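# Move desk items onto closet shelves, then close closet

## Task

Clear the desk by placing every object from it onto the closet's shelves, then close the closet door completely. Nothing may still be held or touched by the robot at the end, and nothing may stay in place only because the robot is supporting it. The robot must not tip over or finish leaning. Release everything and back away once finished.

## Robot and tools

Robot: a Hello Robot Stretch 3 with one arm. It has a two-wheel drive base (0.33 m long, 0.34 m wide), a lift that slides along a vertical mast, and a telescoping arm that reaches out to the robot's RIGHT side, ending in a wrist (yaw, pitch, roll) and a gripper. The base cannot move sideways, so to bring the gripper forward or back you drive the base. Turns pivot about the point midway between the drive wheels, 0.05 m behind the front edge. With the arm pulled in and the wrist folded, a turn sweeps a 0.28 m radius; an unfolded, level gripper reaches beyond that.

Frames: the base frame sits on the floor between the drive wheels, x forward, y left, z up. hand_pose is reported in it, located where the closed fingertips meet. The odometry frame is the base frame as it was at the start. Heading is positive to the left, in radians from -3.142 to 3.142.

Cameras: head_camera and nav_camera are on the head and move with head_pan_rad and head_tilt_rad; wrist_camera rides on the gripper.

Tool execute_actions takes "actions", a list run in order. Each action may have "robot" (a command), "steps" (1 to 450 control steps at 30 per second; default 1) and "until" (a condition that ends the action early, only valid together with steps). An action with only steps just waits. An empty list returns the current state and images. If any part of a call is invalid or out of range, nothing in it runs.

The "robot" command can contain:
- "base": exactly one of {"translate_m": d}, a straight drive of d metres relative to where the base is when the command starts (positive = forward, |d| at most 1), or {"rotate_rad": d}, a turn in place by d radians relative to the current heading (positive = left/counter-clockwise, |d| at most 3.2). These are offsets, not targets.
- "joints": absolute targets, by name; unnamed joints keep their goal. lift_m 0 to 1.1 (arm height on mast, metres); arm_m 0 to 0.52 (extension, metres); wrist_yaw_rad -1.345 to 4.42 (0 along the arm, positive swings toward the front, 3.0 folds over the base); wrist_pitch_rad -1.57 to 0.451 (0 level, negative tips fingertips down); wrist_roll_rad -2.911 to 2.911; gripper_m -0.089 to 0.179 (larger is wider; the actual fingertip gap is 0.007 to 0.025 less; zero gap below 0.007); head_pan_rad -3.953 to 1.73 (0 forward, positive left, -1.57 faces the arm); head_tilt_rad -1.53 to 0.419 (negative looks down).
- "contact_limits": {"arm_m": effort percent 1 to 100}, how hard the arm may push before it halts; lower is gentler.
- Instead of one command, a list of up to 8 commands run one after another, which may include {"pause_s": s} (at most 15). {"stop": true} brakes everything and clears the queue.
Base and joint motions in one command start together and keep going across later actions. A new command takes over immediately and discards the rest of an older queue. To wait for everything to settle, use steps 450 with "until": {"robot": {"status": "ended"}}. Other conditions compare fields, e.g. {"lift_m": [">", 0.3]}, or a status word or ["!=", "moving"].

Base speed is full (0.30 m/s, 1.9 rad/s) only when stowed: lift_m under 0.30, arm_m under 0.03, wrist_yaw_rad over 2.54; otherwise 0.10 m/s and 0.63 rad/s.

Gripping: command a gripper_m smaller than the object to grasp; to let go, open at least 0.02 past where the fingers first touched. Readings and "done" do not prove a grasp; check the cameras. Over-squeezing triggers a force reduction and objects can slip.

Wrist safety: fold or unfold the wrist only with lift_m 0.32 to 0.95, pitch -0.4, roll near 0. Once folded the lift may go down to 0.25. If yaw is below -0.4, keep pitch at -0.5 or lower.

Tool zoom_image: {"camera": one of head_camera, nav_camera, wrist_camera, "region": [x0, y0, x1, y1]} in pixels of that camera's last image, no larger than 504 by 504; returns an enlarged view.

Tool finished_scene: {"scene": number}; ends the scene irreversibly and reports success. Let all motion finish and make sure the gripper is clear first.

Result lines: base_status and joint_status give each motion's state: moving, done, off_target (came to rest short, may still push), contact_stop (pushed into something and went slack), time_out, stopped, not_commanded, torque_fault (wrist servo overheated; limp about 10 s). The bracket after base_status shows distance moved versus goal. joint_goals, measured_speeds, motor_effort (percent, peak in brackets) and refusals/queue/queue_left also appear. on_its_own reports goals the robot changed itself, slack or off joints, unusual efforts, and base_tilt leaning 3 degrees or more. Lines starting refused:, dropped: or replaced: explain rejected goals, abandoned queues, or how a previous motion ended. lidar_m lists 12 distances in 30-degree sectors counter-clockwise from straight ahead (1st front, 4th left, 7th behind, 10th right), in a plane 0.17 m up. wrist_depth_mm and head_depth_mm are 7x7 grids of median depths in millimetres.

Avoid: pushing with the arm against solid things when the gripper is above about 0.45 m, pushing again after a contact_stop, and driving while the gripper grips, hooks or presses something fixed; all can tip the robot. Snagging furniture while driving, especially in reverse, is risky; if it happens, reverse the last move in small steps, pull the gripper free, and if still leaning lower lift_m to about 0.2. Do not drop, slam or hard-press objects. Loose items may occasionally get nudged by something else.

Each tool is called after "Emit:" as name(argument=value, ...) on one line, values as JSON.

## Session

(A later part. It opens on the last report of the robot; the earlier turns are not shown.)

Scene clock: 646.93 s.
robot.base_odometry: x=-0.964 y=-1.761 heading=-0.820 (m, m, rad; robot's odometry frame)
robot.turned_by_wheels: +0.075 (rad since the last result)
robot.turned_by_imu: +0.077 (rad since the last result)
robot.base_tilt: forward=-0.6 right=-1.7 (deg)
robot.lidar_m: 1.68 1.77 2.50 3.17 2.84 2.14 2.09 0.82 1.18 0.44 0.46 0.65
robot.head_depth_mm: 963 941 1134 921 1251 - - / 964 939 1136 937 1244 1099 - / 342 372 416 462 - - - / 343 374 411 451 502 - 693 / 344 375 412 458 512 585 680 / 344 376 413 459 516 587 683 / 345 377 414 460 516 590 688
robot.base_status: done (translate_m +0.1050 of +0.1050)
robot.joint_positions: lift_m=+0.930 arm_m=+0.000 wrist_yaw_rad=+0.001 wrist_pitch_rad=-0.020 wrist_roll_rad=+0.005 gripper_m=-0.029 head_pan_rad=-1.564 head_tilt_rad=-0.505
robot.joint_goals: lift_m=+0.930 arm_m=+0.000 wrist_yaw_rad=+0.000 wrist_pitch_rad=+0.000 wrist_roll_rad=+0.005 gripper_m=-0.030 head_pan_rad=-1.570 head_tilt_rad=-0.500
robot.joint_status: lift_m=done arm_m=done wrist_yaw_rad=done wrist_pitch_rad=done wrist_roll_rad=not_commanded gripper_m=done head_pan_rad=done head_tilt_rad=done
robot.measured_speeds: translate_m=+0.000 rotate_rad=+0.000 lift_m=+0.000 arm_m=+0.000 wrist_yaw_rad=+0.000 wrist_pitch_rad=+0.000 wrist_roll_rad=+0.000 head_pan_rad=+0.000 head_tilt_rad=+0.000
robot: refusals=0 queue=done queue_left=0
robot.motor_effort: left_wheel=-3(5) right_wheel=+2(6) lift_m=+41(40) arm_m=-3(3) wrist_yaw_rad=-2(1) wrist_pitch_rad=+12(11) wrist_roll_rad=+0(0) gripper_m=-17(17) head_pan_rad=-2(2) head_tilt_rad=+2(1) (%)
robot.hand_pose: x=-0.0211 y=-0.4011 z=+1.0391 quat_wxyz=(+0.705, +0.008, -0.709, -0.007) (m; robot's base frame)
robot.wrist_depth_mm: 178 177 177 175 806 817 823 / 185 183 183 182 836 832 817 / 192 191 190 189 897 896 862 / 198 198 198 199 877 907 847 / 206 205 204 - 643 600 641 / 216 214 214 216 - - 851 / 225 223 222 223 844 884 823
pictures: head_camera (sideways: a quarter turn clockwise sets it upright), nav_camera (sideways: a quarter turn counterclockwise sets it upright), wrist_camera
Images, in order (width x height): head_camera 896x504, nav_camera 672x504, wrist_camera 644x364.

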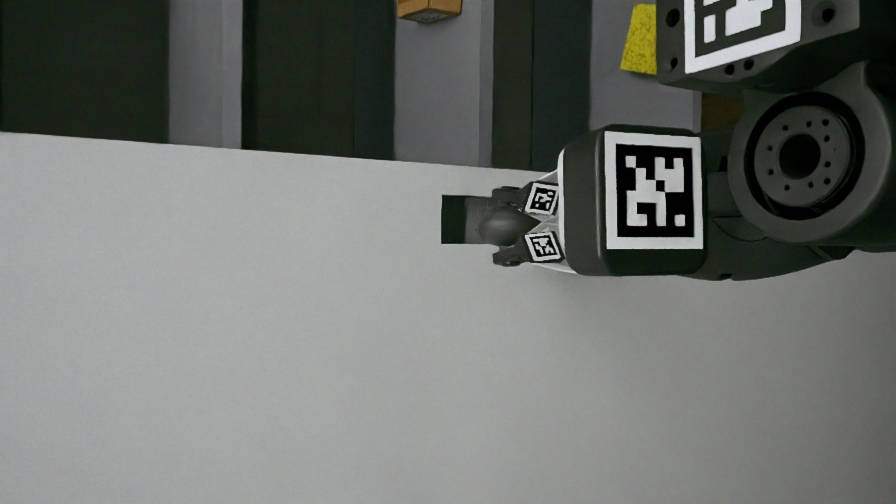

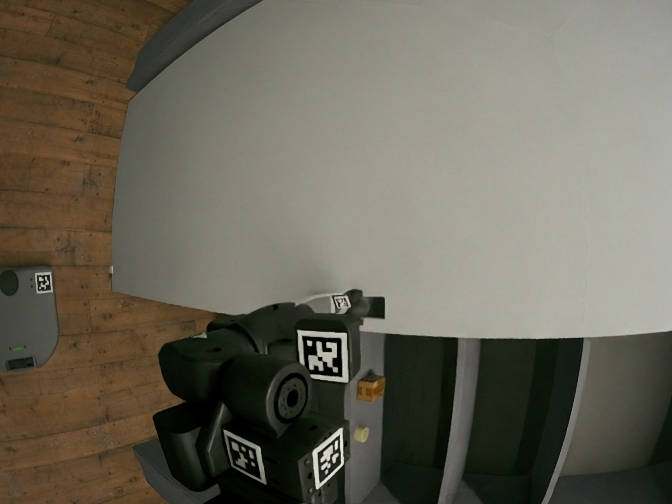

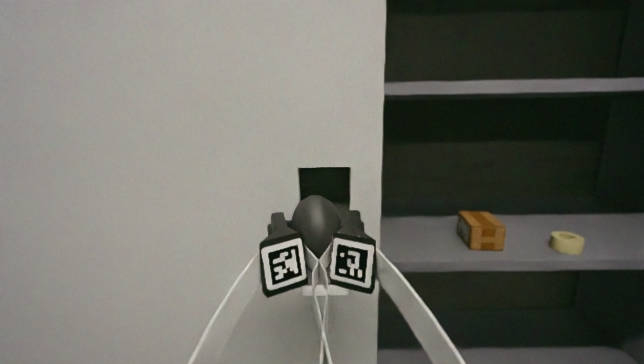

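Emit:
execute_actions(actions=[{"robot":[{"joints":{"arm_m":0.03}},{"base":{"translate_m":-0.12}}],"steps":200,"until":{"robot":{"status":"ended"}}}])

Scene clock: 652.80 s.
robot.base_odometry: x=-1.045 y=-1.673 heading=-0.820 (m, m, rad; robot's odometry frame)
robot.turned_by_wheels: +0.000 (rad since the last result)
robot.turned_by_imu: +0.045 (rad since the last result)
robot.base_tilt: forward=-0.6 right=-2.0 (deg)
robot.lidar_m: 1.79 1.91 2.80 3.17 2.57 2.01 1.97 0.72 1.07 0.44 0.47 0.68
robot.head_depth_mm: 953 845 1115 893 1317 - - / 957 965 1128 950 1295 - - / 352 682 1104 864 - - - / 345 376 414 451 - - 691 / 348 378 417 463 518 591 691 / 350 382 420 468 526 600 698 / 353 385 423 470 531 605 710
robot.base_status: done (translate_m -0.1200 of -0.1200)
robot.joint_positions: lift_m=+0.930 arm_m=+0.029 wrist_yaw_rad=+0.014 wrist_pitch_rad=-0.027 wrist_roll_rad=+0.005 gripper_m=-0.029 head_pan_rad=-1.564 head_tilt_rad=-0.505
robot.joint_goals: lift_m=+0.930 arm_m=+0.030 wrist_yaw_rad=+0.000 wrist_pitch_rad=+0.000 wrist_roll_rad=+0.005 gripper_m=-0.030 head_pan_rad=-1.570 head_tilt_rad=-0.500
robot.joint_status: lift_m=done arm_m=done wrist_yaw_rad=done wrist_pitch_rad=done wrist_roll_rad=not_commanded gripper_m=done head_pan_rad=done head_tilt_rad=done
robot.measured_speeds: translate_m=+0.000 rotate_rad=+0.000 lift_m=+0.000 arm_m=+0.000 wrist_yaw_rad=+0.000 wrist_pitch_rad=+0.000 wrist_roll_rad=+0.000 head_pan_rad=+0.000 head_tilt_rad=+0.000
robot: refusals=0 queue=done queue_left=0
robot.motor_effort: left_wheel=-3(7) right_wheel=-1(26) lift_m=+41(41) arm_m=+6(3) wrist_yaw_rad=-9(42) wrist_pitch_rad=+16(16) wrist_roll_rad=+0(0) gripper_m=-19(24) head_pan_rad=-2(2) head_tilt_rad=+2(2) (%)
robot.hand_pose: x=-0.0179 y=-0.4297 z=+1.0373 quat_wxyz=(+0.705, +0.015, -0.709, -0.005) (m; robot's base frame)
robot.wrist_depth_mm: 160 158 155 151 764 783 741 / 166 163 161 157 814 784 741 / 173 170 167 162 829 813 810 / 181 178 174 169 881 840 839 / 189 185 180 - 631 627 637 / 198 194 190 188 941 920 753 / 209 202 199 192 866 867 772
pictures: head_camera (sideways: a quarter turn clockwise sets it upright), nav_camera (sideways: a quarter turn counterclockwise sets it upright), wrist_camera
Images, in order (width x height): head_camera 896x504, nav_camera 672x504, wrist_camera 644x364.

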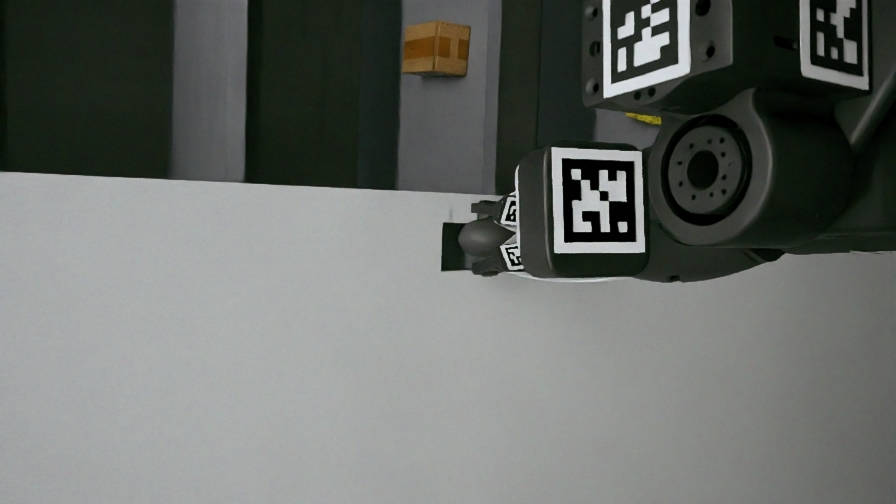

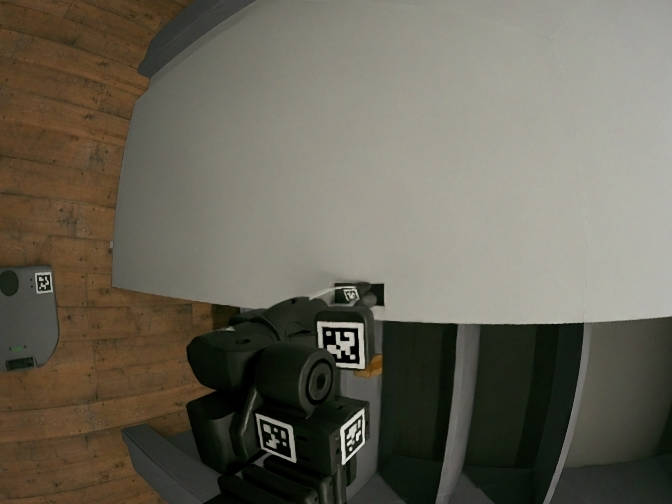

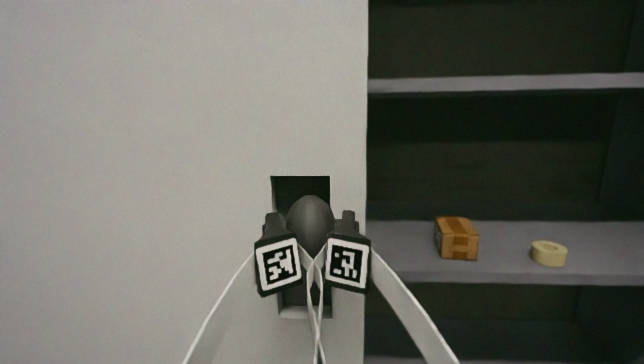

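Emit:
execute_actions(actions=[])

Scene clock: 660.17 s.
robot.base_odometry: x=-1.045 y=-1.673 heading=-0.819 (m, m, rad; robot's odometry frame)
robot.turned_by_wheels: +0.000 (rad since the last result)
robot.turned_by_imu: +0.000 (rad since the last result)
robot.base_tilt: forward=-0.7 right=-2.0 (deg)
robot.lidar_m: 1.79 1.91 2.80 3.17 2.57 2.01 1.97 0.72 1.07 0.44 0.47 0.68
robot.head_depth_mm: 947 839 1117 884 1314 - - / 956 968 1128 943 1297 - - / 353 683 1105 866 - - - / 346 377 413 451 - - 692 / 348 380 416 463 519 593 694 / 350 382 420 465 525 598 696 / 352 385 423 472 530 607 711
robot.base_status: done (translate_m -0.1200 of -0.1200)
robot.joint_positions: lift_m=+0.930 arm_m=+0.029 wrist_yaw_rad=+0.014 wrist_pitch_rad=-0.027 wrist_roll_rad=+0.005 gripper_m=-0.029 head_pan_rad=-1.564 head_tilt_rad=-0.505
robot.joint_goals: lift_m=+0.930 arm_m=+0.030 wrist_yaw_rad=+0.000 wrist_pitch_rad=+0.000 wrist_roll_rad=+0.005 gripper_m=-0.030 head_pan_rad=-1.570 head_tilt_rad=-0.500
robot.joint_status: lift_m=done arm_m=done wrist_yaw_rad=done wrist_pitch_rad=done wrist_roll_rad=not_commanded gripper_m=done head_pan_rad=done head_tilt_rad=done
robot.measured_speeds: translate_m=+0.000 rotate_rad=+0.000 lift_m=+0.000 arm_m=+0.000 wrist_yaw_rad=+0.000 wrist_pitch_rad=+0.000 wrist_roll_rad=+0.000 head_pan_rad=+0.000 head_tilt_rad=+0.000
robot: refusals=0 queue=done queue_left=0
robot.motor_effort: left_wheel=-2(3) right_wheel=-2(2) lift_m=+41(41) arm_m=+6(6) wrist_yaw_rad=-9(9) wrist_pitch_rad=+16(16) wrist_roll_rad=-1(0) gripper_m=-19(19) head_pan_rad=-2(1) head_tilt_rad=+2(3) (%)
robot.hand_pose: x=-0.0179 y=-0.4297 z=+1.0373 quat_wxyz=(+0.705, +0.015, -0.709, -0.005) (m; robot's base frame)
robot.wrist_depth_mm: 160 157 153 152 769 752 735 / 167 164 160 157 787 797 752 / 174 170 166 163 838 833 792 / 182 178 173 169 840 852 835 / 190 186 181 - 629 639 648 / 198 194 190 189 936 923 754 / 209 202 198 194 878 864 781
pictures: head_camera (sideways: a quarter turn clockwise sets it upright), nav_camera (sideways: a quarter turn counterclockwise sets it upright), wrist_camera
Images, in order (width x height): head_camera 896x504, nav_camera 672x504, wrist_camera 644x364.

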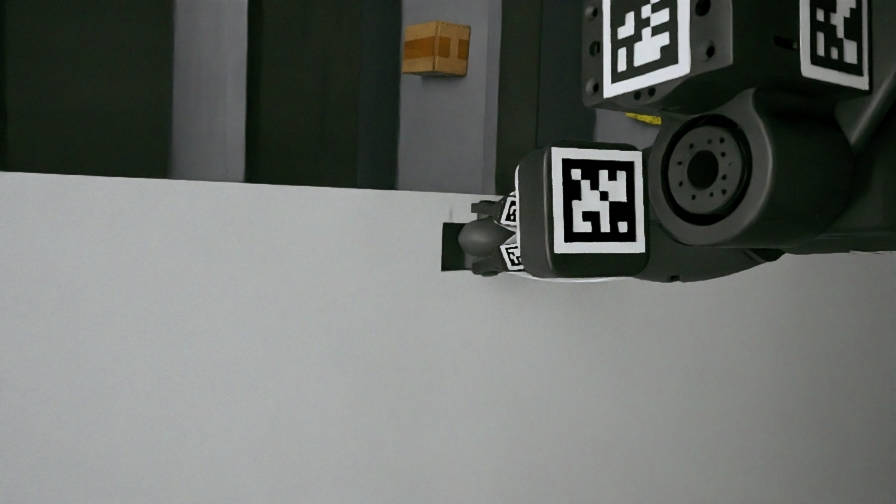

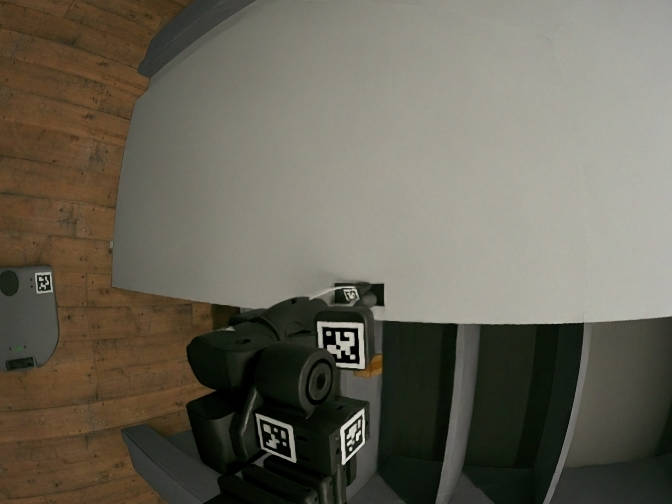

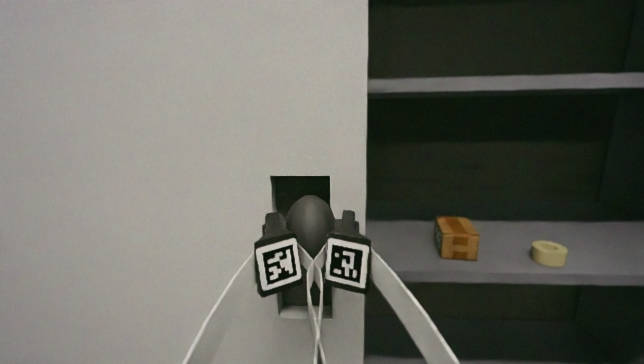

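Emit:
execute_actions(actions=[{"robot":{"base":{"rotate_rad":-0.08}},"steps":90,"until":{"robot":{"status":"ended"}}},{"robot":{"base":{"translate_m":-0.1}},"steps":120,"until":{"robot":{"status":"ended"}}}])

Scene clock: 666.60 s.
robot.base_odometry: x=-1.108 y=-1.595 heading=-0.900 (m, m, rad; robot's odometry frame)
robot.turned_by_wheels: -0.080 (rad since the last result)
robot.turned_by_imu: +0.154 (rad since the last result)
robot.base_tilt: forward=-0.8 right=-2.3 (deg)
robot.lidar_m: 1.86 2.12 3.59 3.16 2.24 1.91 1.91 0.67 1.15 0.43 0.49 0.83
robot.head_depth_mm: 933 867 1105 871 1290 - - / 950 868 1124 911 1299 - - / 354 390 1097 875 - - - / 351 381 418 458 - - 702 / 358 390 430 477 536 612 715 / 366 401 441 491 553 637 745 / 374 410 453 507 573 662 782
robot.base_status: done (translate_m -0.1000 of -0.1000)
robot.joint_positions: lift_m=+0.930 arm_m=+0.029 wrist_yaw_rad=+0.012 wrist_pitch_rad=-0.036 wrist_roll_rad=+0.006 gripper_m=-0.029 head_pan_rad=-1.564 head_tilt_rad=-0.505
robot.joint_goals: lift_m=+0.930 arm_m=+0.030 wrist_yaw_rad=+0.000 wrist_pitch_rad=+0.000 wrist_roll_rad=+0.006 gripper_m=-0.030 head_pan_rad=-1.570 head_tilt_rad=-0.500
robot.joint_status: lift_m=done arm_m=done wrist_yaw_rad=done wrist_pitch_rad=done wrist_roll_rad=not_commanded gripper_m=done head_pan_rad=done head_tilt_rad=done
robot.measured_speeds: translate_m=+0.000 rotate_rad=+0.000 lift_m=+0.000 arm_m=+0.000 wrist_yaw_rad=+0.000 wrist_pitch_rad=+0.000 wrist_roll_rad=+0.000 head_pan_rad=+0.000 head_tilt_rad=+0.000
robot: refusals=0 queue=done queue_left=0
robot.motor_effort: left_wheel=-3(9) right_wheel=-2(1) lift_m=+41(40) arm_m=+6(6) wrist_yaw_rad=-9(9) wrist_pitch_rad=+21(21) wrist_roll_rad=+0(0) gripper_m=-19(19) head_pan_rad=-2(3) head_tilt_rad=+3(1) (%)
robot.hand_pose: x=-0.0183 y=-0.4294 z=+1.0349 quat_wxyz=(+0.705, +0.017, -0.709, -0.009) (m; robot's base frame)
robot.wrist_depth_mm: 186 175 162 152 766 713 691 / 195 181 169 158 776 732 702 / 204 190 176 166 825 781 750 / 214 200 185 172 860 785 744 / 227 211 196 - 646 581 621 / 241 221 206 190 749 518 466 / 257 234 210 197 858 856 821
pictures: head_camera (sideways: a quarter turn clockwise sets it upright), nav_camera (sideways: a quarter turn counterclockwise sets it upright), wrist_camera
Images, in order (width x height): head_camera 896x504, nav_camera 672x504, wrist_camera 644x364.

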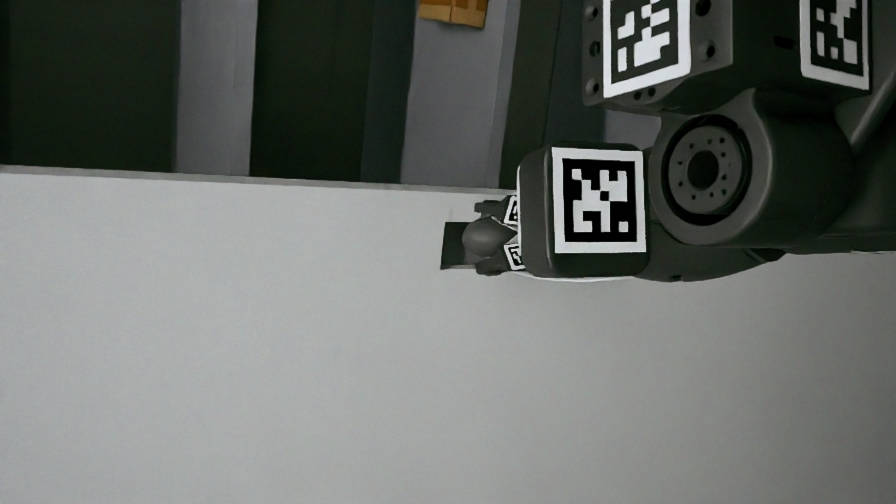

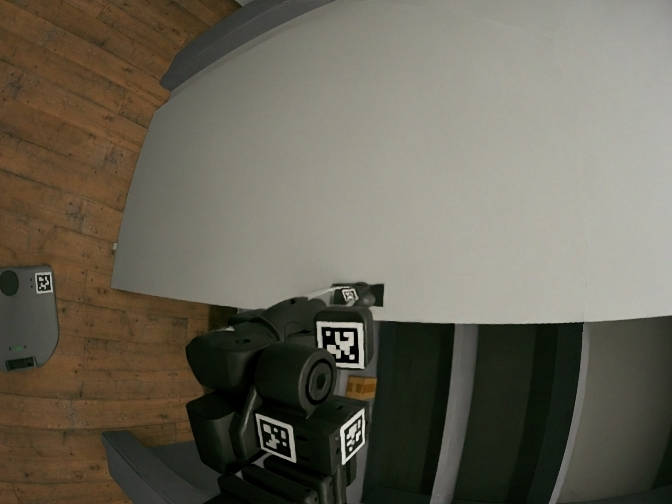

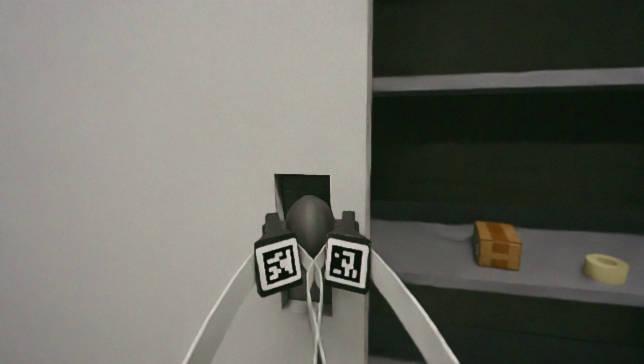

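Emit:
execute_actions(actions=[{"robot":{"base":{"rotate_rad":-0.3}},"steps":90,"until":{"robot":{"status":"ended"}}}])

Scene clock: 670.40 s.
robot.base_odometry: x=-1.108 y=-1.595 heading=-1.200 (m, m, rad; robot's odometry frame)
robot.turned_by_wheels: -0.300 (rad since the last result)
robot.turned_by_imu: -0.067 (rad since the last result)
robot.base_tilt: forward=-0.7 right=-2.1 (deg)
robot.lidar_m: 1.82 2.02 3.17 3.17 2.40 1.96 1.95 0.70 1.15 0.44 0.48 0.76
robot.head_depth_mm: 940 848 1108 848 1294 - - / 957 853 1117 912 1302 - - / 348 379 425 496 - - - / 350 380 418 457 - - 703 / 355 387 425 472 532 605 708 / 360 393 433 481 541 619 728 / 365 400 441 491 555 638 752
robot.base_status: done (rotate_rad -0.3000 of -0.3000)
robot.joint_positions: lift_m=+0.930 arm_m=+0.029 wrist_yaw_rad=-0.008 wrist_pitch_rad=-0.032 wrist_roll_rad=+0.005 gripper_m=-0.029 head_pan_rad=-1.564 head_tilt_rad=-0.505
robot.joint_goals: lift_m=+0.930 arm_m=+0.030 wrist_yaw_rad=+0.000 wrist_pitch_rad=+0.000 wrist_roll_rad=+0.005 gripper_m=-0.030 head_pan_rad=-1.570 head_tilt_rad=-0.500
robot.joint_status: lift_m=done arm_m=done wrist_yaw_rad=done wrist_pitch_rad=done wrist_roll_rad=not_commanded gripper_m=done head_pan_rad=done head_tilt_rad=done
robot.measured_speeds: translate_m=+0.000 rotate_rad=+0.000 lift_m=+0.000 arm_m=+0.000 wrist_yaw_rad=+0.000 wrist_pitch_rad=+0.000 wrist_roll_rad=+0.000 head_pan_rad=+0.000 head_tilt_rad=+0.000
robot: refusals=0 queue=done queue_left=0
robot.motor_effort: left_wheel=+0(3) right_wheel=-2(2) lift_m=+41(41) arm_m=+6(6) wrist_yaw_rad=+5(9) wrist_pitch_rad=+18(22) wrist_roll_rad=+0(0) gripper_m=-16(19) head_pan_rad=-2(1) head_tilt_rad=+1(2) (%)
robot.hand_pose: x=-0.0236 y=-0.4296 z=+1.0361 quat_wxyz=(+0.705, +0.008, -0.709, -0.014) (m; robot's base frame)
robot.wrist_depth_mm: 170 165 159 152 764 754 715 / 177 172 164 158 791 761 727 / 186 178 171 164 845 795 765 / 194 186 179 171 861 859 802 / 203 195 187 - 667 579 627 / 213 205 196 202 960 525 509 / 225 214 205 195 889 861 814
pictures: head_camera (sideways: a quarter turn clockwise sets it upright), nav_camera (sideways: a quarter turn counterclockwise sets it upright), wrist_camera
Images, in order (width x height): head_camera 896x504, nav_camera 672x504, wrist_camera 644x364.

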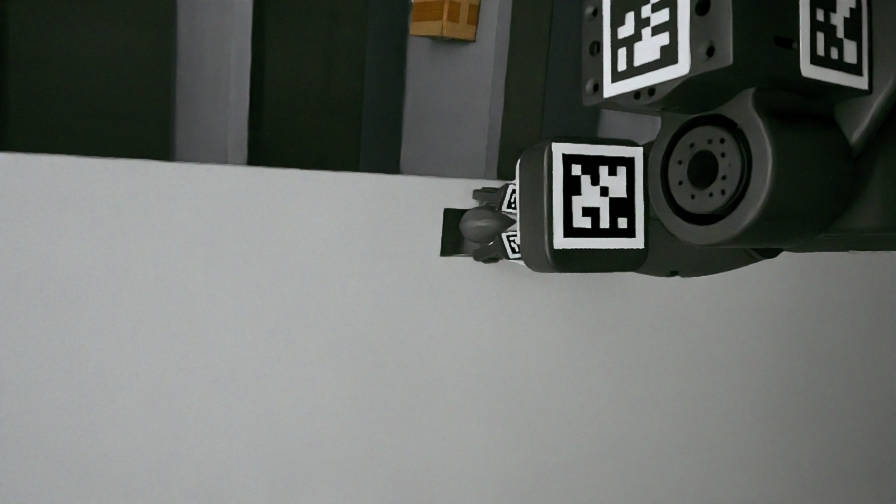

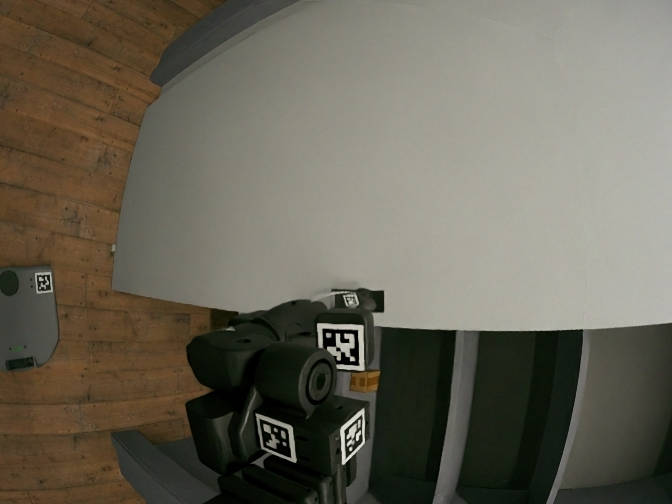

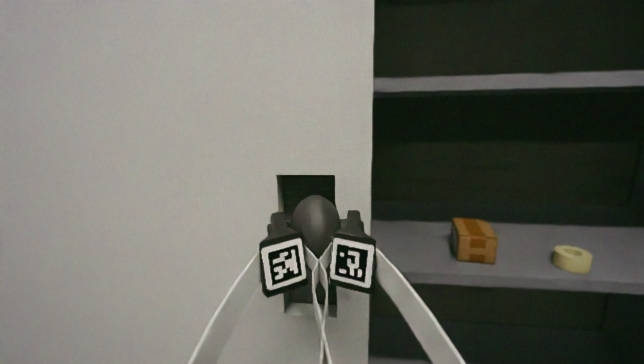

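Emit:
execute_actions(actions=[{"robot":[{"base":{"translate_m":0.01}},{"joints":{"arm_m":0.0,"wrist_yaw_rad":0.6}},{"base":{"rotate_rad":-0.13}},{"base":{"translate_m":0.6},"joints":{"head_tilt_rad":-0.2}}],"steps":400,"until":{"robot":{"status":"ended"}}}])

Scene clock: 687.93 s.
robot.base_odometry: x=-0.961 y=-2.187 heading=-1.329 (m, m, rad; robot's odometry frame)
robot.turned_by_wheels: -0.130 (rad since the last result)
robot.turned_by_imu: -0.147 (rad since the last result)
robot.base_tilt: forward=-0.5 right=-1.7 (deg)
robot.lidar_m: 1.22 1.27 1.76 3.26 3.53 2.64 2.56 0.62 0.46 0.45 0.47 0.62
robot.head_depth_mm: 360 375 392 409 429 450 473 / 361 376 391 409 429 451 473 / 361 376 392 409 429 451 474 / 361 376 392 410 430 451 474 / 362 376 392 411 430 450 473 / 362 377 394 412 430 452 471 / 362 377 394 411 432 453 -
robot.base_status: done (translate_m +0.6000 of +0.6000)
robot.joint_positions: lift_m=+0.930 arm_m=+0.000 wrist_yaw_rad=+0.598 wrist_pitch_rad=-0.022 wrist_roll_rad=+0.006 gripper_m=-0.029 head_pan_rad=-1.564 head_tilt_rad=-0.211
robot.joint_goals: lift_m=+0.930 arm_m=+0.000 wrist_yaw_rad=+0.600 wrist_pitch_rad=+0.000 wrist_roll_rad=+0.006 gripper_m=-0.030 head_pan_rad=-1.570 head_tilt_rad=-0.200
robot.joint_status: lift_m=done arm_m=done wrist_yaw_rad=done wrist_pitch_rad=done wrist_roll_rad=not_commanded gripper_m=done head_pan_rad=done head_tilt_rad=done
robot.measured_speeds: translate_m=+0.000 rotate_rad=+0.000 lift_m=+0.000 arm_m=+0.000 wrist_yaw_rad=+0.000 wrist_pitch_rad=+0.000 wrist_roll_rad=+0.000 head_pan_rad=+0.000 head_tilt_rad=+0.000
robot: refusals=0 queue=done queue_left=0
robot.motor_effort: left_wheel=+2(8) right_wheel=-3(17) lift_m=+41(41) arm_m=-3(4) wrist_yaw_rad=+0(35) wrist_pitch_rad=+13(19) wrist_roll_rad=+0(0) gripper_m=-16(20) head_pan_rad=-4(1) head_tilt_rad=+4(20) (%)
robot.hand_pose: x=+0.1226 y=-0.3566 z=+1.0385 quat_wxyz=(+0.676, +0.217, -0.675, +0.200) (m; robot's base frame)
robot.wrist_depth_mm: 892 342 316 289 203 177 156 / 897 363 327 301 209 181 158 / 919 392 333 314 217 187 163 / 876 418 339 322 224 192 168 / 930 450 348 - 231 200 172 / 932 - 362 360 234 205 176 / 935 - 402 368 257 212 181
pictures: head_camera (sideways: a quarter turn clockwise sets it upright), nav_camera (sideways: a quarter turn counterclockwise sets it upright), wrist_camera
Images, in order (width x height): head_camera 896x504, nav_camera 672x504, wrist_camera 644x364.

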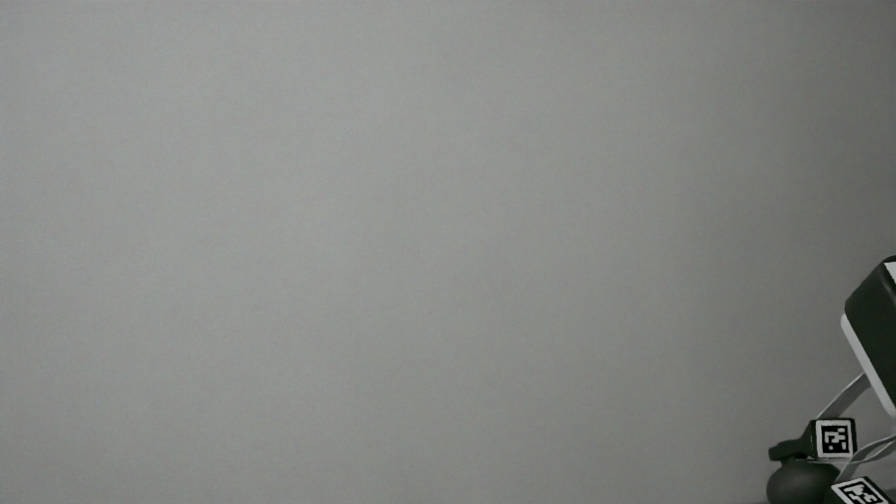

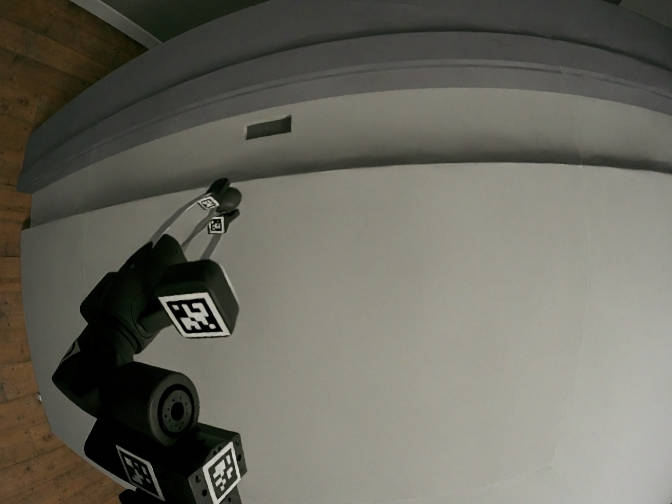

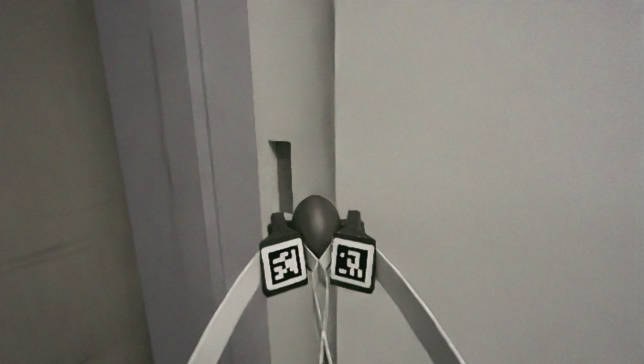

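Emit:
execute_actions(actions=[{"robot":[{"base":{"translate_m":0.23}},{"joints":{"wrist_yaw_rad":0.0,"lift_m":0.7,"head_tilt_rad":-0.7}}],"steps":400,"until":{"robot":{"status":"ended"}}}])

Scene clock: 698.43 s.
robot.base_odometry: x=-0.906 y=-2.410 heading=-1.329 (m, m, rad; robot's odometry frame)
robot.turned_by_wheels: +0.000 (rad since the last result)
robot.turned_by_imu: +0.003 (rad since the last result)
robot.base_tilt: forward=-0.6 right=-1.7 (deg)
robot.lidar_m: 0.99 1.03 1.43 3.60 3.34 2.87 1.52 0.62 0.46 0.43 0.44 1.02
robot.head_depth_mm: 359 403 459 532 636 787 969 / 365 403 460 535 635 791 955 / 401 442 494 570 656 791 - / 401 450 514 596 694 854 1133 / 401 451 518 584 675 787 1013 / 361 389 436 496 600 764 1006 / 334 375 437 516 618 765 1163
robot.base_status: done (translate_m +0.2300 of +0.2300)
robot.joint_positions: lift_m=+0.701 arm_m=+0.000 wrist_yaw_rad=+0.002 wrist_pitch_rad=-0.021 wrist_roll_rad=+0.006 gripper_m=-0.029 head_pan_rad=-1.564 head_tilt_rad=-0.691
robot.joint_goals: lift_m=+0.700 arm_m=+0.000 wrist_yaw_rad=+0.000 wrist_pitch_rad=+0.000 wrist_roll_rad=+0.006 gripper_m=-0.030 head_pan_rad=-1.570 head_tilt_rad=-0.700
robot.joint_status: lift_m=done arm_m=done wrist_yaw_rad=done wrist_pitch_rad=done wrist_roll_rad=not_commanded gripper_m=done head_pan_rad=done head_tilt_rad=done
robot.measured_speeds: translate_m=+0.000 rotate_rad=+0.000 lift_m=+0.000 arm_m=+0.000 wrist_yaw_rad=+0.000 wrist_pitch_rad=+0.000 wrist_roll_rad=+0.000 head_pan_rad=+0.000 head_tilt_rad=+0.000
robot: refusals=0 queue=done queue_left=0
robot.motor_effort: left_wheel=+1(7) right_wheel=-3(5) lift_m=+17(36) arm_m=-2(2) wrist_yaw_rad=-2(6) wrist_pitch_rad=+12(13) wrist_roll_rad=-1(0) gripper_m=-16(16) head_pan_rad=-2(1) head_tilt_rad=-3(22) (%)
robot.hand_pose: x=-0.0209 y=-0.4010 z=+0.8098 quat_wxyz=(+0.705, +0.008, -0.709, -0.007) (m; robot's base frame)
robot.wrist_depth_mm: 156 169 228 225 187 185 185 / 162 172 235 236 193 191 191 / 169 171 243 246 200 199 199 / 178 178 249 254 205 208 209 / 194 184 260 - 217 216 214 / 204 192 272 276 224 226 225 / 216 199 284 287 236 233 234
pictures: head_camera (sideways: a quarter turn clockwise sets it upright), nav_camera (sideways: a quarter turn counterclockwise sets it upright), wrist_camera
Images, in order (width x height): head_camera 896x504, nav_camera 672x504, wrist_camera 644x364.

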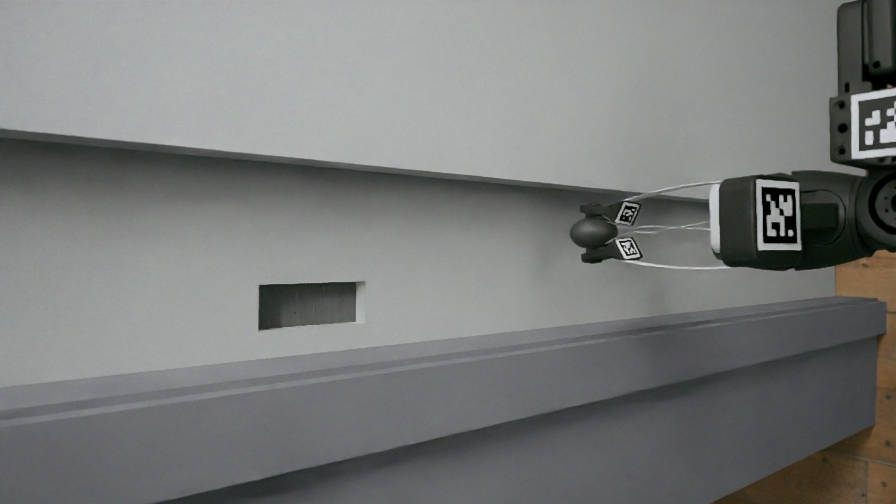

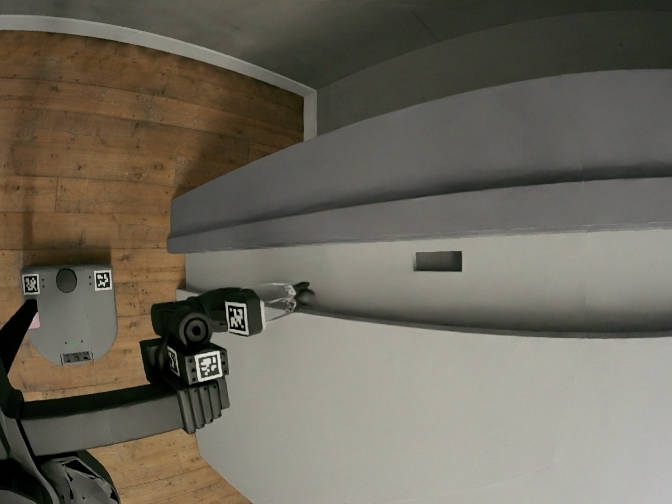

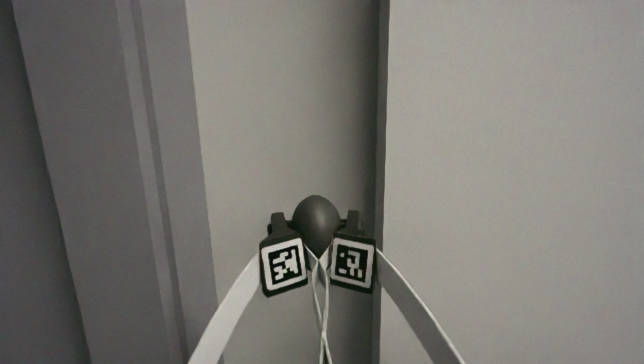

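Emit:
execute_actions(actions=[{"robot":[{"joints":{"arm_m":0.06},"contact_limits":{"arm_m":12}},{"base":{"translate_m":-0.15}}],"steps":300,"until":{"robot":{"status":"ended"}}}])

Scene clock: 706.03 s.
robot.base_odometry: x=-0.942 y=-2.264 heading=-1.329 (m, m, rad; robot's odometry frame)
robot.turned_by_wheels: +0.000 (rad since the last result)
robot.turned_by_imu: +0.000 (rad since the last result)
robot.base_tilt: forward=-0.6 right=-1.8 (deg)
robot.lidar_m: 1.13 1.18 1.65 3.27 3.29 2.71 2.64 0.63 0.46 0.45 0.48 1.17
robot.head_depth_mm: 357 401 457 531 633 760 - / 357 401 458 533 634 760 - / 370 414 468 545 637 763 - / 398 448 510 591 725 - 1126 / 399 448 509 594 708 878 1119 / 399 449 511 594 708 881 1062 / 399 449 512 594 674 769 1000
robot.base_status: done (translate_m -0.1500 of -0.1500)
robot.joint_positions: lift_m=+0.701 arm_m=+0.060 wrist_yaw_rad=+0.018 wrist_pitch_rad=-0.021 wrist_roll_rad=+0.006 gripper_m=-0.029 head_pan_rad=-1.564 head_tilt_rad=-0.691
robot.joint_goals: lift_m=+0.700 arm_m=+0.060 wrist_yaw_rad=+0.000 wrist_pitch_rad=+0.000 wrist_roll_rad=+0.006 gripper_m=-0.030 head_pan_rad=-1.570 head_tilt_rad=-0.700
robot.joint_status: lift_m=done arm_m=done wrist_yaw_rad=done wrist_pitch_rad=done wrist_roll_rad=not_commanded gripper_m=done head_pan_rad=done head_tilt_rad=done
robot.measured_speeds: translate_m=+0.000 rotate_rad=+0.000 lift_m=+0.000 arm_m=+0.000 wrist_yaw_rad=+0.000 wrist_pitch_rad=+0.000 wrist_roll_rad=+0.000 head_pan_rad=+0.000 head_tilt_rad=+0.000
robot: refusals=0 queue=done queue_left=0
robot.on_its_own: wrist_yaw_rad is at rest, and its effort (-13) is outside its rest range (-12 to +12)
robot.motor_effort: left_wheel=+5(12) right_wheel=-10(29) lift_m=+17(16) arm_m=+3(4) wrist_yaw_rad=-13(39) wrist_pitch_rad=+12(12) wrist_roll_rad=+0(1) gripper_m=-18(24) head_pan_rad=-2(1) head_tilt_rad=-3(3) (%)
robot.contact_limits: arm_m 12 (drawing in: default 15, maximum 25; extending or still: default 22, maximum 35)
robot.hand_pose: x=-0.0167 y=-0.4602 z=+0.8098 quat_wxyz=(+0.705, +0.014, -0.709, -0.001) (m; robot's base frame)
robot.wrist_depth_mm: 172 171 170 170 129 128 128 / 179 177 176 176 134 133 132 / 184 183 184 182 139 138 137 / 194 191 190 189 144 144 143 / 200 199 198 - 150 150 149 / 209 207 207 209 156 156 155 / 218 217 217 214 164 163 162
pictures: head_camera (sideways: a quarter turn clockwise sets it upright), nav_camera (sideways: a quarter turn counterclockwise sets it upright), wrist_camera
Images, in order (width x height): head_camera 896x504, nav_camera 672x504, wrist_camera 644x364.

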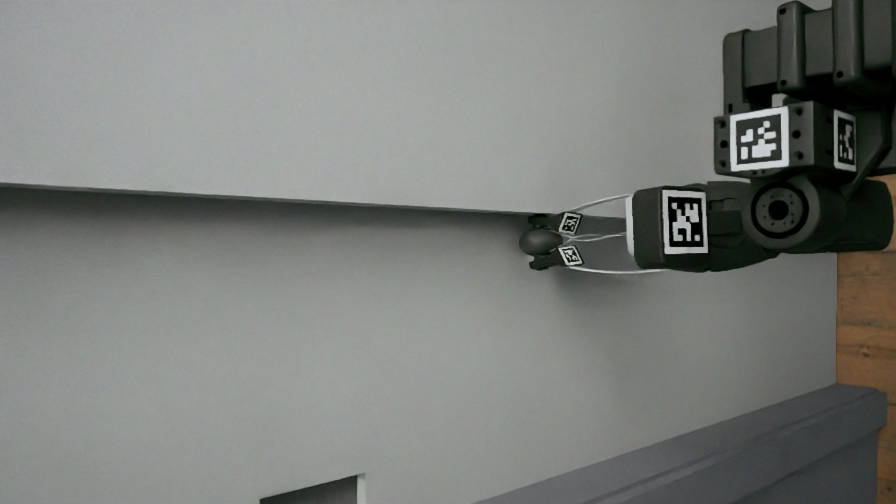

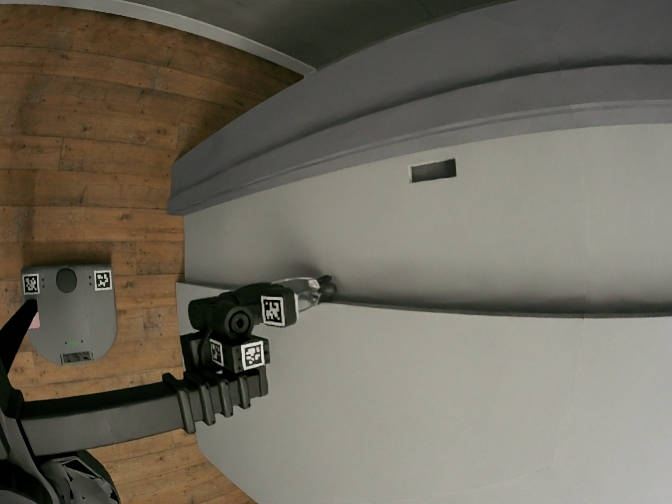

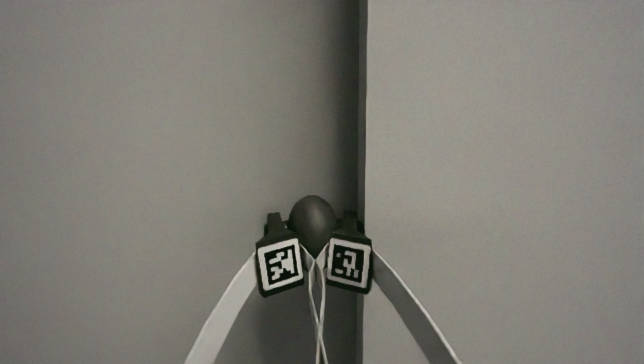

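Emit:
execute_actions(actions=[{"robot":{"base":{"translate_m":-0.3},"joints":{"head_pan_rad":-2.2,"head_tilt_rad":-0.3}},"steps":300,"until":{"robot":{"status":"ended"}}}])

Scene clock: 712.30 s.
robot.base_odometry: x=-1.013 y=-1.973 heading=-1.329 (m, m, rad; robot's odometry frame)
robot.turned_by_wheels: +0.000 (rad since the last result)
robot.turned_by_imu: -0.002 (rad since the last result)
robot.base_tilt: forward=-0.5 right=-1.7 (deg)
robot.lidar_m: 1.44 1.50 2.08 3.21 3.21 2.42 2.33 0.61 0.45 0.44 0.51 0.68
robot.head_depth_mm: 548 587 632 687 752 825 920 / 506 540 578 621 670 735 807 / 470 499 531 567 611 660 721 / 438 463 492 524 559 602 647 / 411 433 458 485 516 550 591 / 386 407 427 451 478 509 542 / 365 382 401 422 446 471 502
robot.base_status: done (translate_m -0.3000 of -0.3000)
robot.joint_positions: lift_m=+0.701 arm_m=+0.060 wrist_yaw_rad=+0.043 wrist_pitch_rad=-0.021 wrist_roll_rad=+0.006 gripper_m=-0.029 head_pan_rad=-2.193 head_tilt_rad=-0.310
robot.joint_goals: lift_m=+0.700 arm_m=+0.060 wrist_yaw_rad=+0.040 wrist_pitch_rad=+0.000 wrist_roll_rad=+0.006 gripper_m=-0.030 head_pan_rad=-2.200 head_tilt_rad=-0.300
robot.joint_status: lift_m=done arm_m=done wrist_yaw_rad=done wrist_pitch_rad=done wrist_roll_rad=not_commanded gripper_m=done head_pan_rad=done head_tilt_rad=done
robot.measured_speeds: translate_m=+0.000 rotate_rad=+0.000 lift_m=+0.000 arm_m=+0.000 wrist_yaw_rad=+0.000 wrist_pitch_rad=+0.000 wrist_roll_rad=+0.000 head_pan_rad=+0.000 head_tilt_rad=+0.000
robot: refusals=0 queue=done queue_left=0
robot.on_its_own: wrist_yaw_rad is held at +0.040, not at your +0.000, by its stall guard, which is not easing now
robot.motor_effort: left_wheel=+3(11) right_wheel=-4(27) lift_m=+17(16) arm_m=+4(3) wrist_yaw_rad=-3(32) wrist_pitch_rad=+12(12) wrist_roll_rad=+0(0) gripper_m=-16(23) head_pan_rad=-2(23) head_tilt_rad=+4(19) (%)
robot.contact_limits: arm_m 12 (drawing in: default 15, maximum 25; extending or still: default 22, maximum 35)
robot.hand_pose: x=-0.0105 y=-0.4600 z=+0.8098 quat_wxyz=(+0.705, +0.023, -0.708, +0.007) (m; robot's base frame)
robot.wrist_depth_mm: 168 167 166 165 121 119 118 / 175 174 172 171 125 123 122 / 181 180 179 177 130 128 127 / 189 188 185 184 134 133 131 / 198 196 193 - 139 138 137 / 205 204 202 201 145 144 142 / 217 213 213 208 153 150 148
pictures: head_camera (sideways: a quarter turn clockwise sets it upright), nav_camera (sideways: a quarter turn counterclockwise sets it upright), wrist_camera
Images, in order (width x height): head_camera 896x504, nav_camera 672x504, wrist_camera 644x364.

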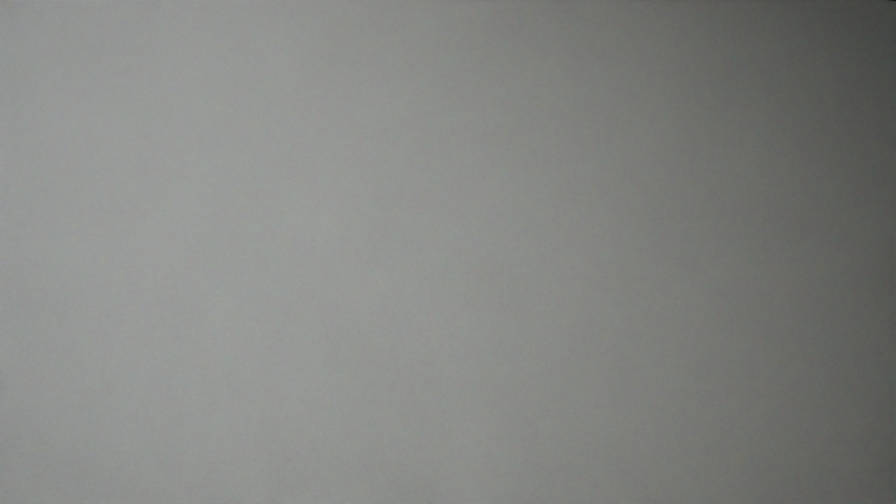

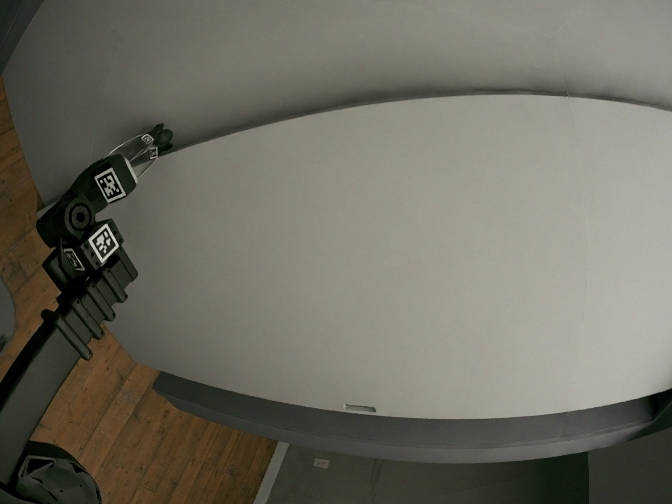

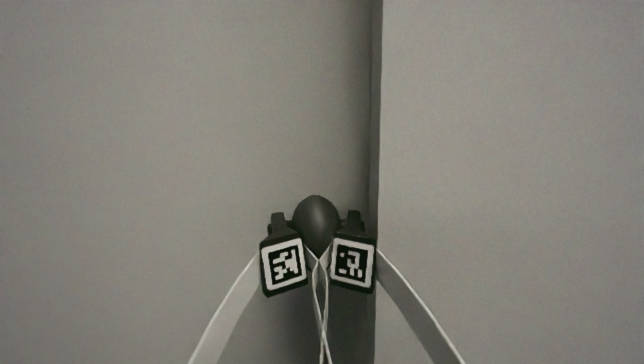

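Emit:
execute_actions(actions=[{"robot":{"base":{"translate_m":-0.05},"joints":{"head_pan_rad":-2.5,"wrist_yaw_rad":0}},"steps":300,"until":{"robot":{"status":"ended"}}}])

Emit:
zoom_image(camera="nav_camera", region=[100,250,600,504])

Scene clock: 717.30 s.
robot.base_odometry: x=-1.025 y=-1.925 heading=-1.329 (m, m, rad; robot's odometry frame)
robot.turned_by_wheels: +0.000 (rad since the last result)
robot.turned_by_imu: +0.000 (rad since the last result)
robot.base_tilt: forward=-0.5 right=-1.7 (deg)
robot.lidar_m: 1.49 1.55 2.15 3.21 3.17 2.36 2.28 0.61 0.45 0.44 0.51 0.70
robot.head_depth_mm: 918 1001 2166 2333 2409 1885 1506 / 832 878 939 1003 1074 1168 1359 / 689 734 786 845 916 997 1096 / 603 639 676 724 773 829 891 / 539 566 597 630 668 713 756 / 487 507 531 558 591 620 657 / 442 461 480 502 526 551 580
robot.base_status: done (translate_m -0.0500 of -0.0500)
robot.joint_positions: lift_m=+0.701 arm_m=+0.060 wrist_yaw_rad=+0.002 wrist_pitch_rad=-0.021 wrist_roll_rad=+0.006 gripper_m=-0.029 head_pan_rad=-2.493 head_tilt_rad=-0.309
robot.joint_goals: lift_m=+0.700 arm_m=+0.060 wrist_yaw_rad=+0.000 wrist_pitch_rad=+0.000 wrist_roll_rad=+0.006 gripper_m=-0.030 head_pan_rad=-2.500 head_tilt_rad=-0.300
robot.joint_status: lift_m=done arm_m=done wrist_yaw_rad=done wrist_pitch_rad=done wrist_roll_rad=not_commanded gripper_m=done head_pan_rad=done head_tilt_rad=done
robot.measured_speeds: translate_m=+0.000 rotate_rad=+0.000 lift_m=+0.000 arm_m=+0.000 wrist_yaw_rad=+0.000 wrist_pitch_rad=+0.000 wrist_roll_rad=+0.000 head_pan_rad=+0.000 head_tilt_rad=+0.000
robot: refusals=0 queue=done queue_left=0
robot.motor_effort: left_wheel=+2(13) right_wheel=-3(29) lift_m=+16(17) arm_m=+4(3) wrist_yaw_rad=-2(32) wrist_pitch_rad=+12(12) wrist_roll_rad=+0(0) gripper_m=-16(22) head_pan_rad=-1(18) head_tilt_rad=+3(4) (%)
robot.contact_limits: arm_m 12 (drawing in: default 15, maximum 25; extending or still: default 22, maximum 35)
robot.hand_pose: x=-0.0208 y=-0.4603 z=+0.8098 quat_wxyz=(+0.705, +0.008, -0.709, -0.007) (m; robot's base frame)
robot.wrist_depth_mm: 162 163 163 163 123 122 122 / 169 168 170 169 127 126 127 / 173 174 176 176 131 131 131 / 182 182 182 183 137 136 136 / 189 190 188 - 142 141 142 / 196 197 198 201 147 148 148 / 206 206 205 207 155 154 155
pictures: head_camera (sideways: a quarter turn clockwise sets it upright), nav_camera (sideways: a quarter turn counterclockwise sets it upright), wrist_camera
Images, in order (width x height): head_camera 896x504, nav_camera 672x504, wrist_camera 644x364.

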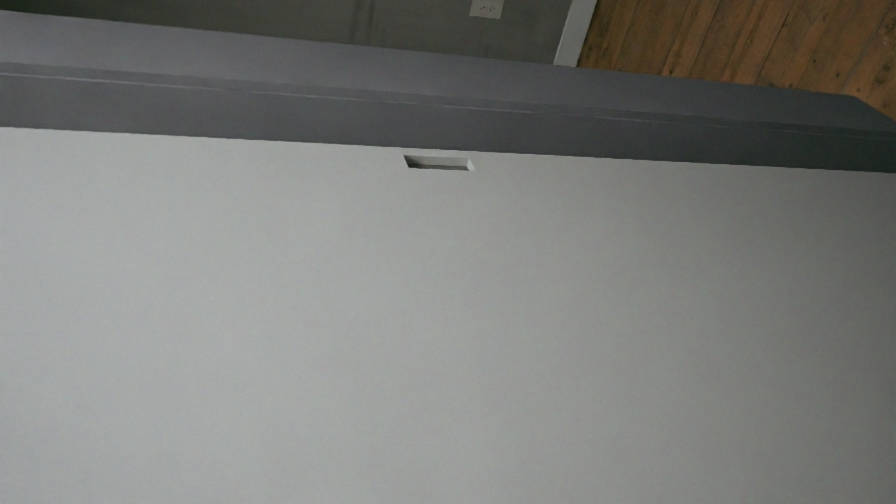

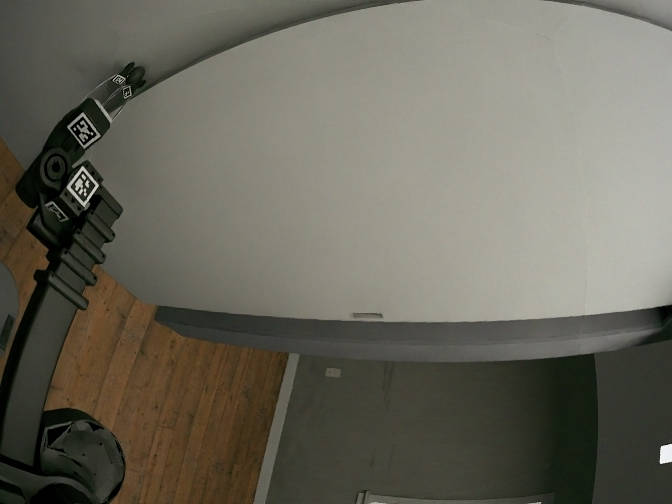

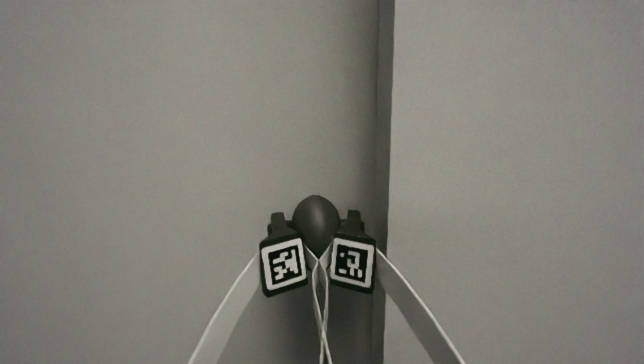

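Region (100, 250, 600, 504) of nav_camera's 672x504 image, scaled by 1.008, with more detail than that image has; it fills the top 256 rows of this view, and the rest is white.

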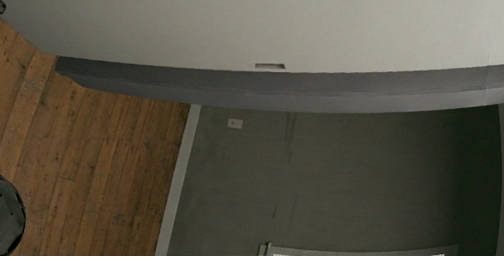

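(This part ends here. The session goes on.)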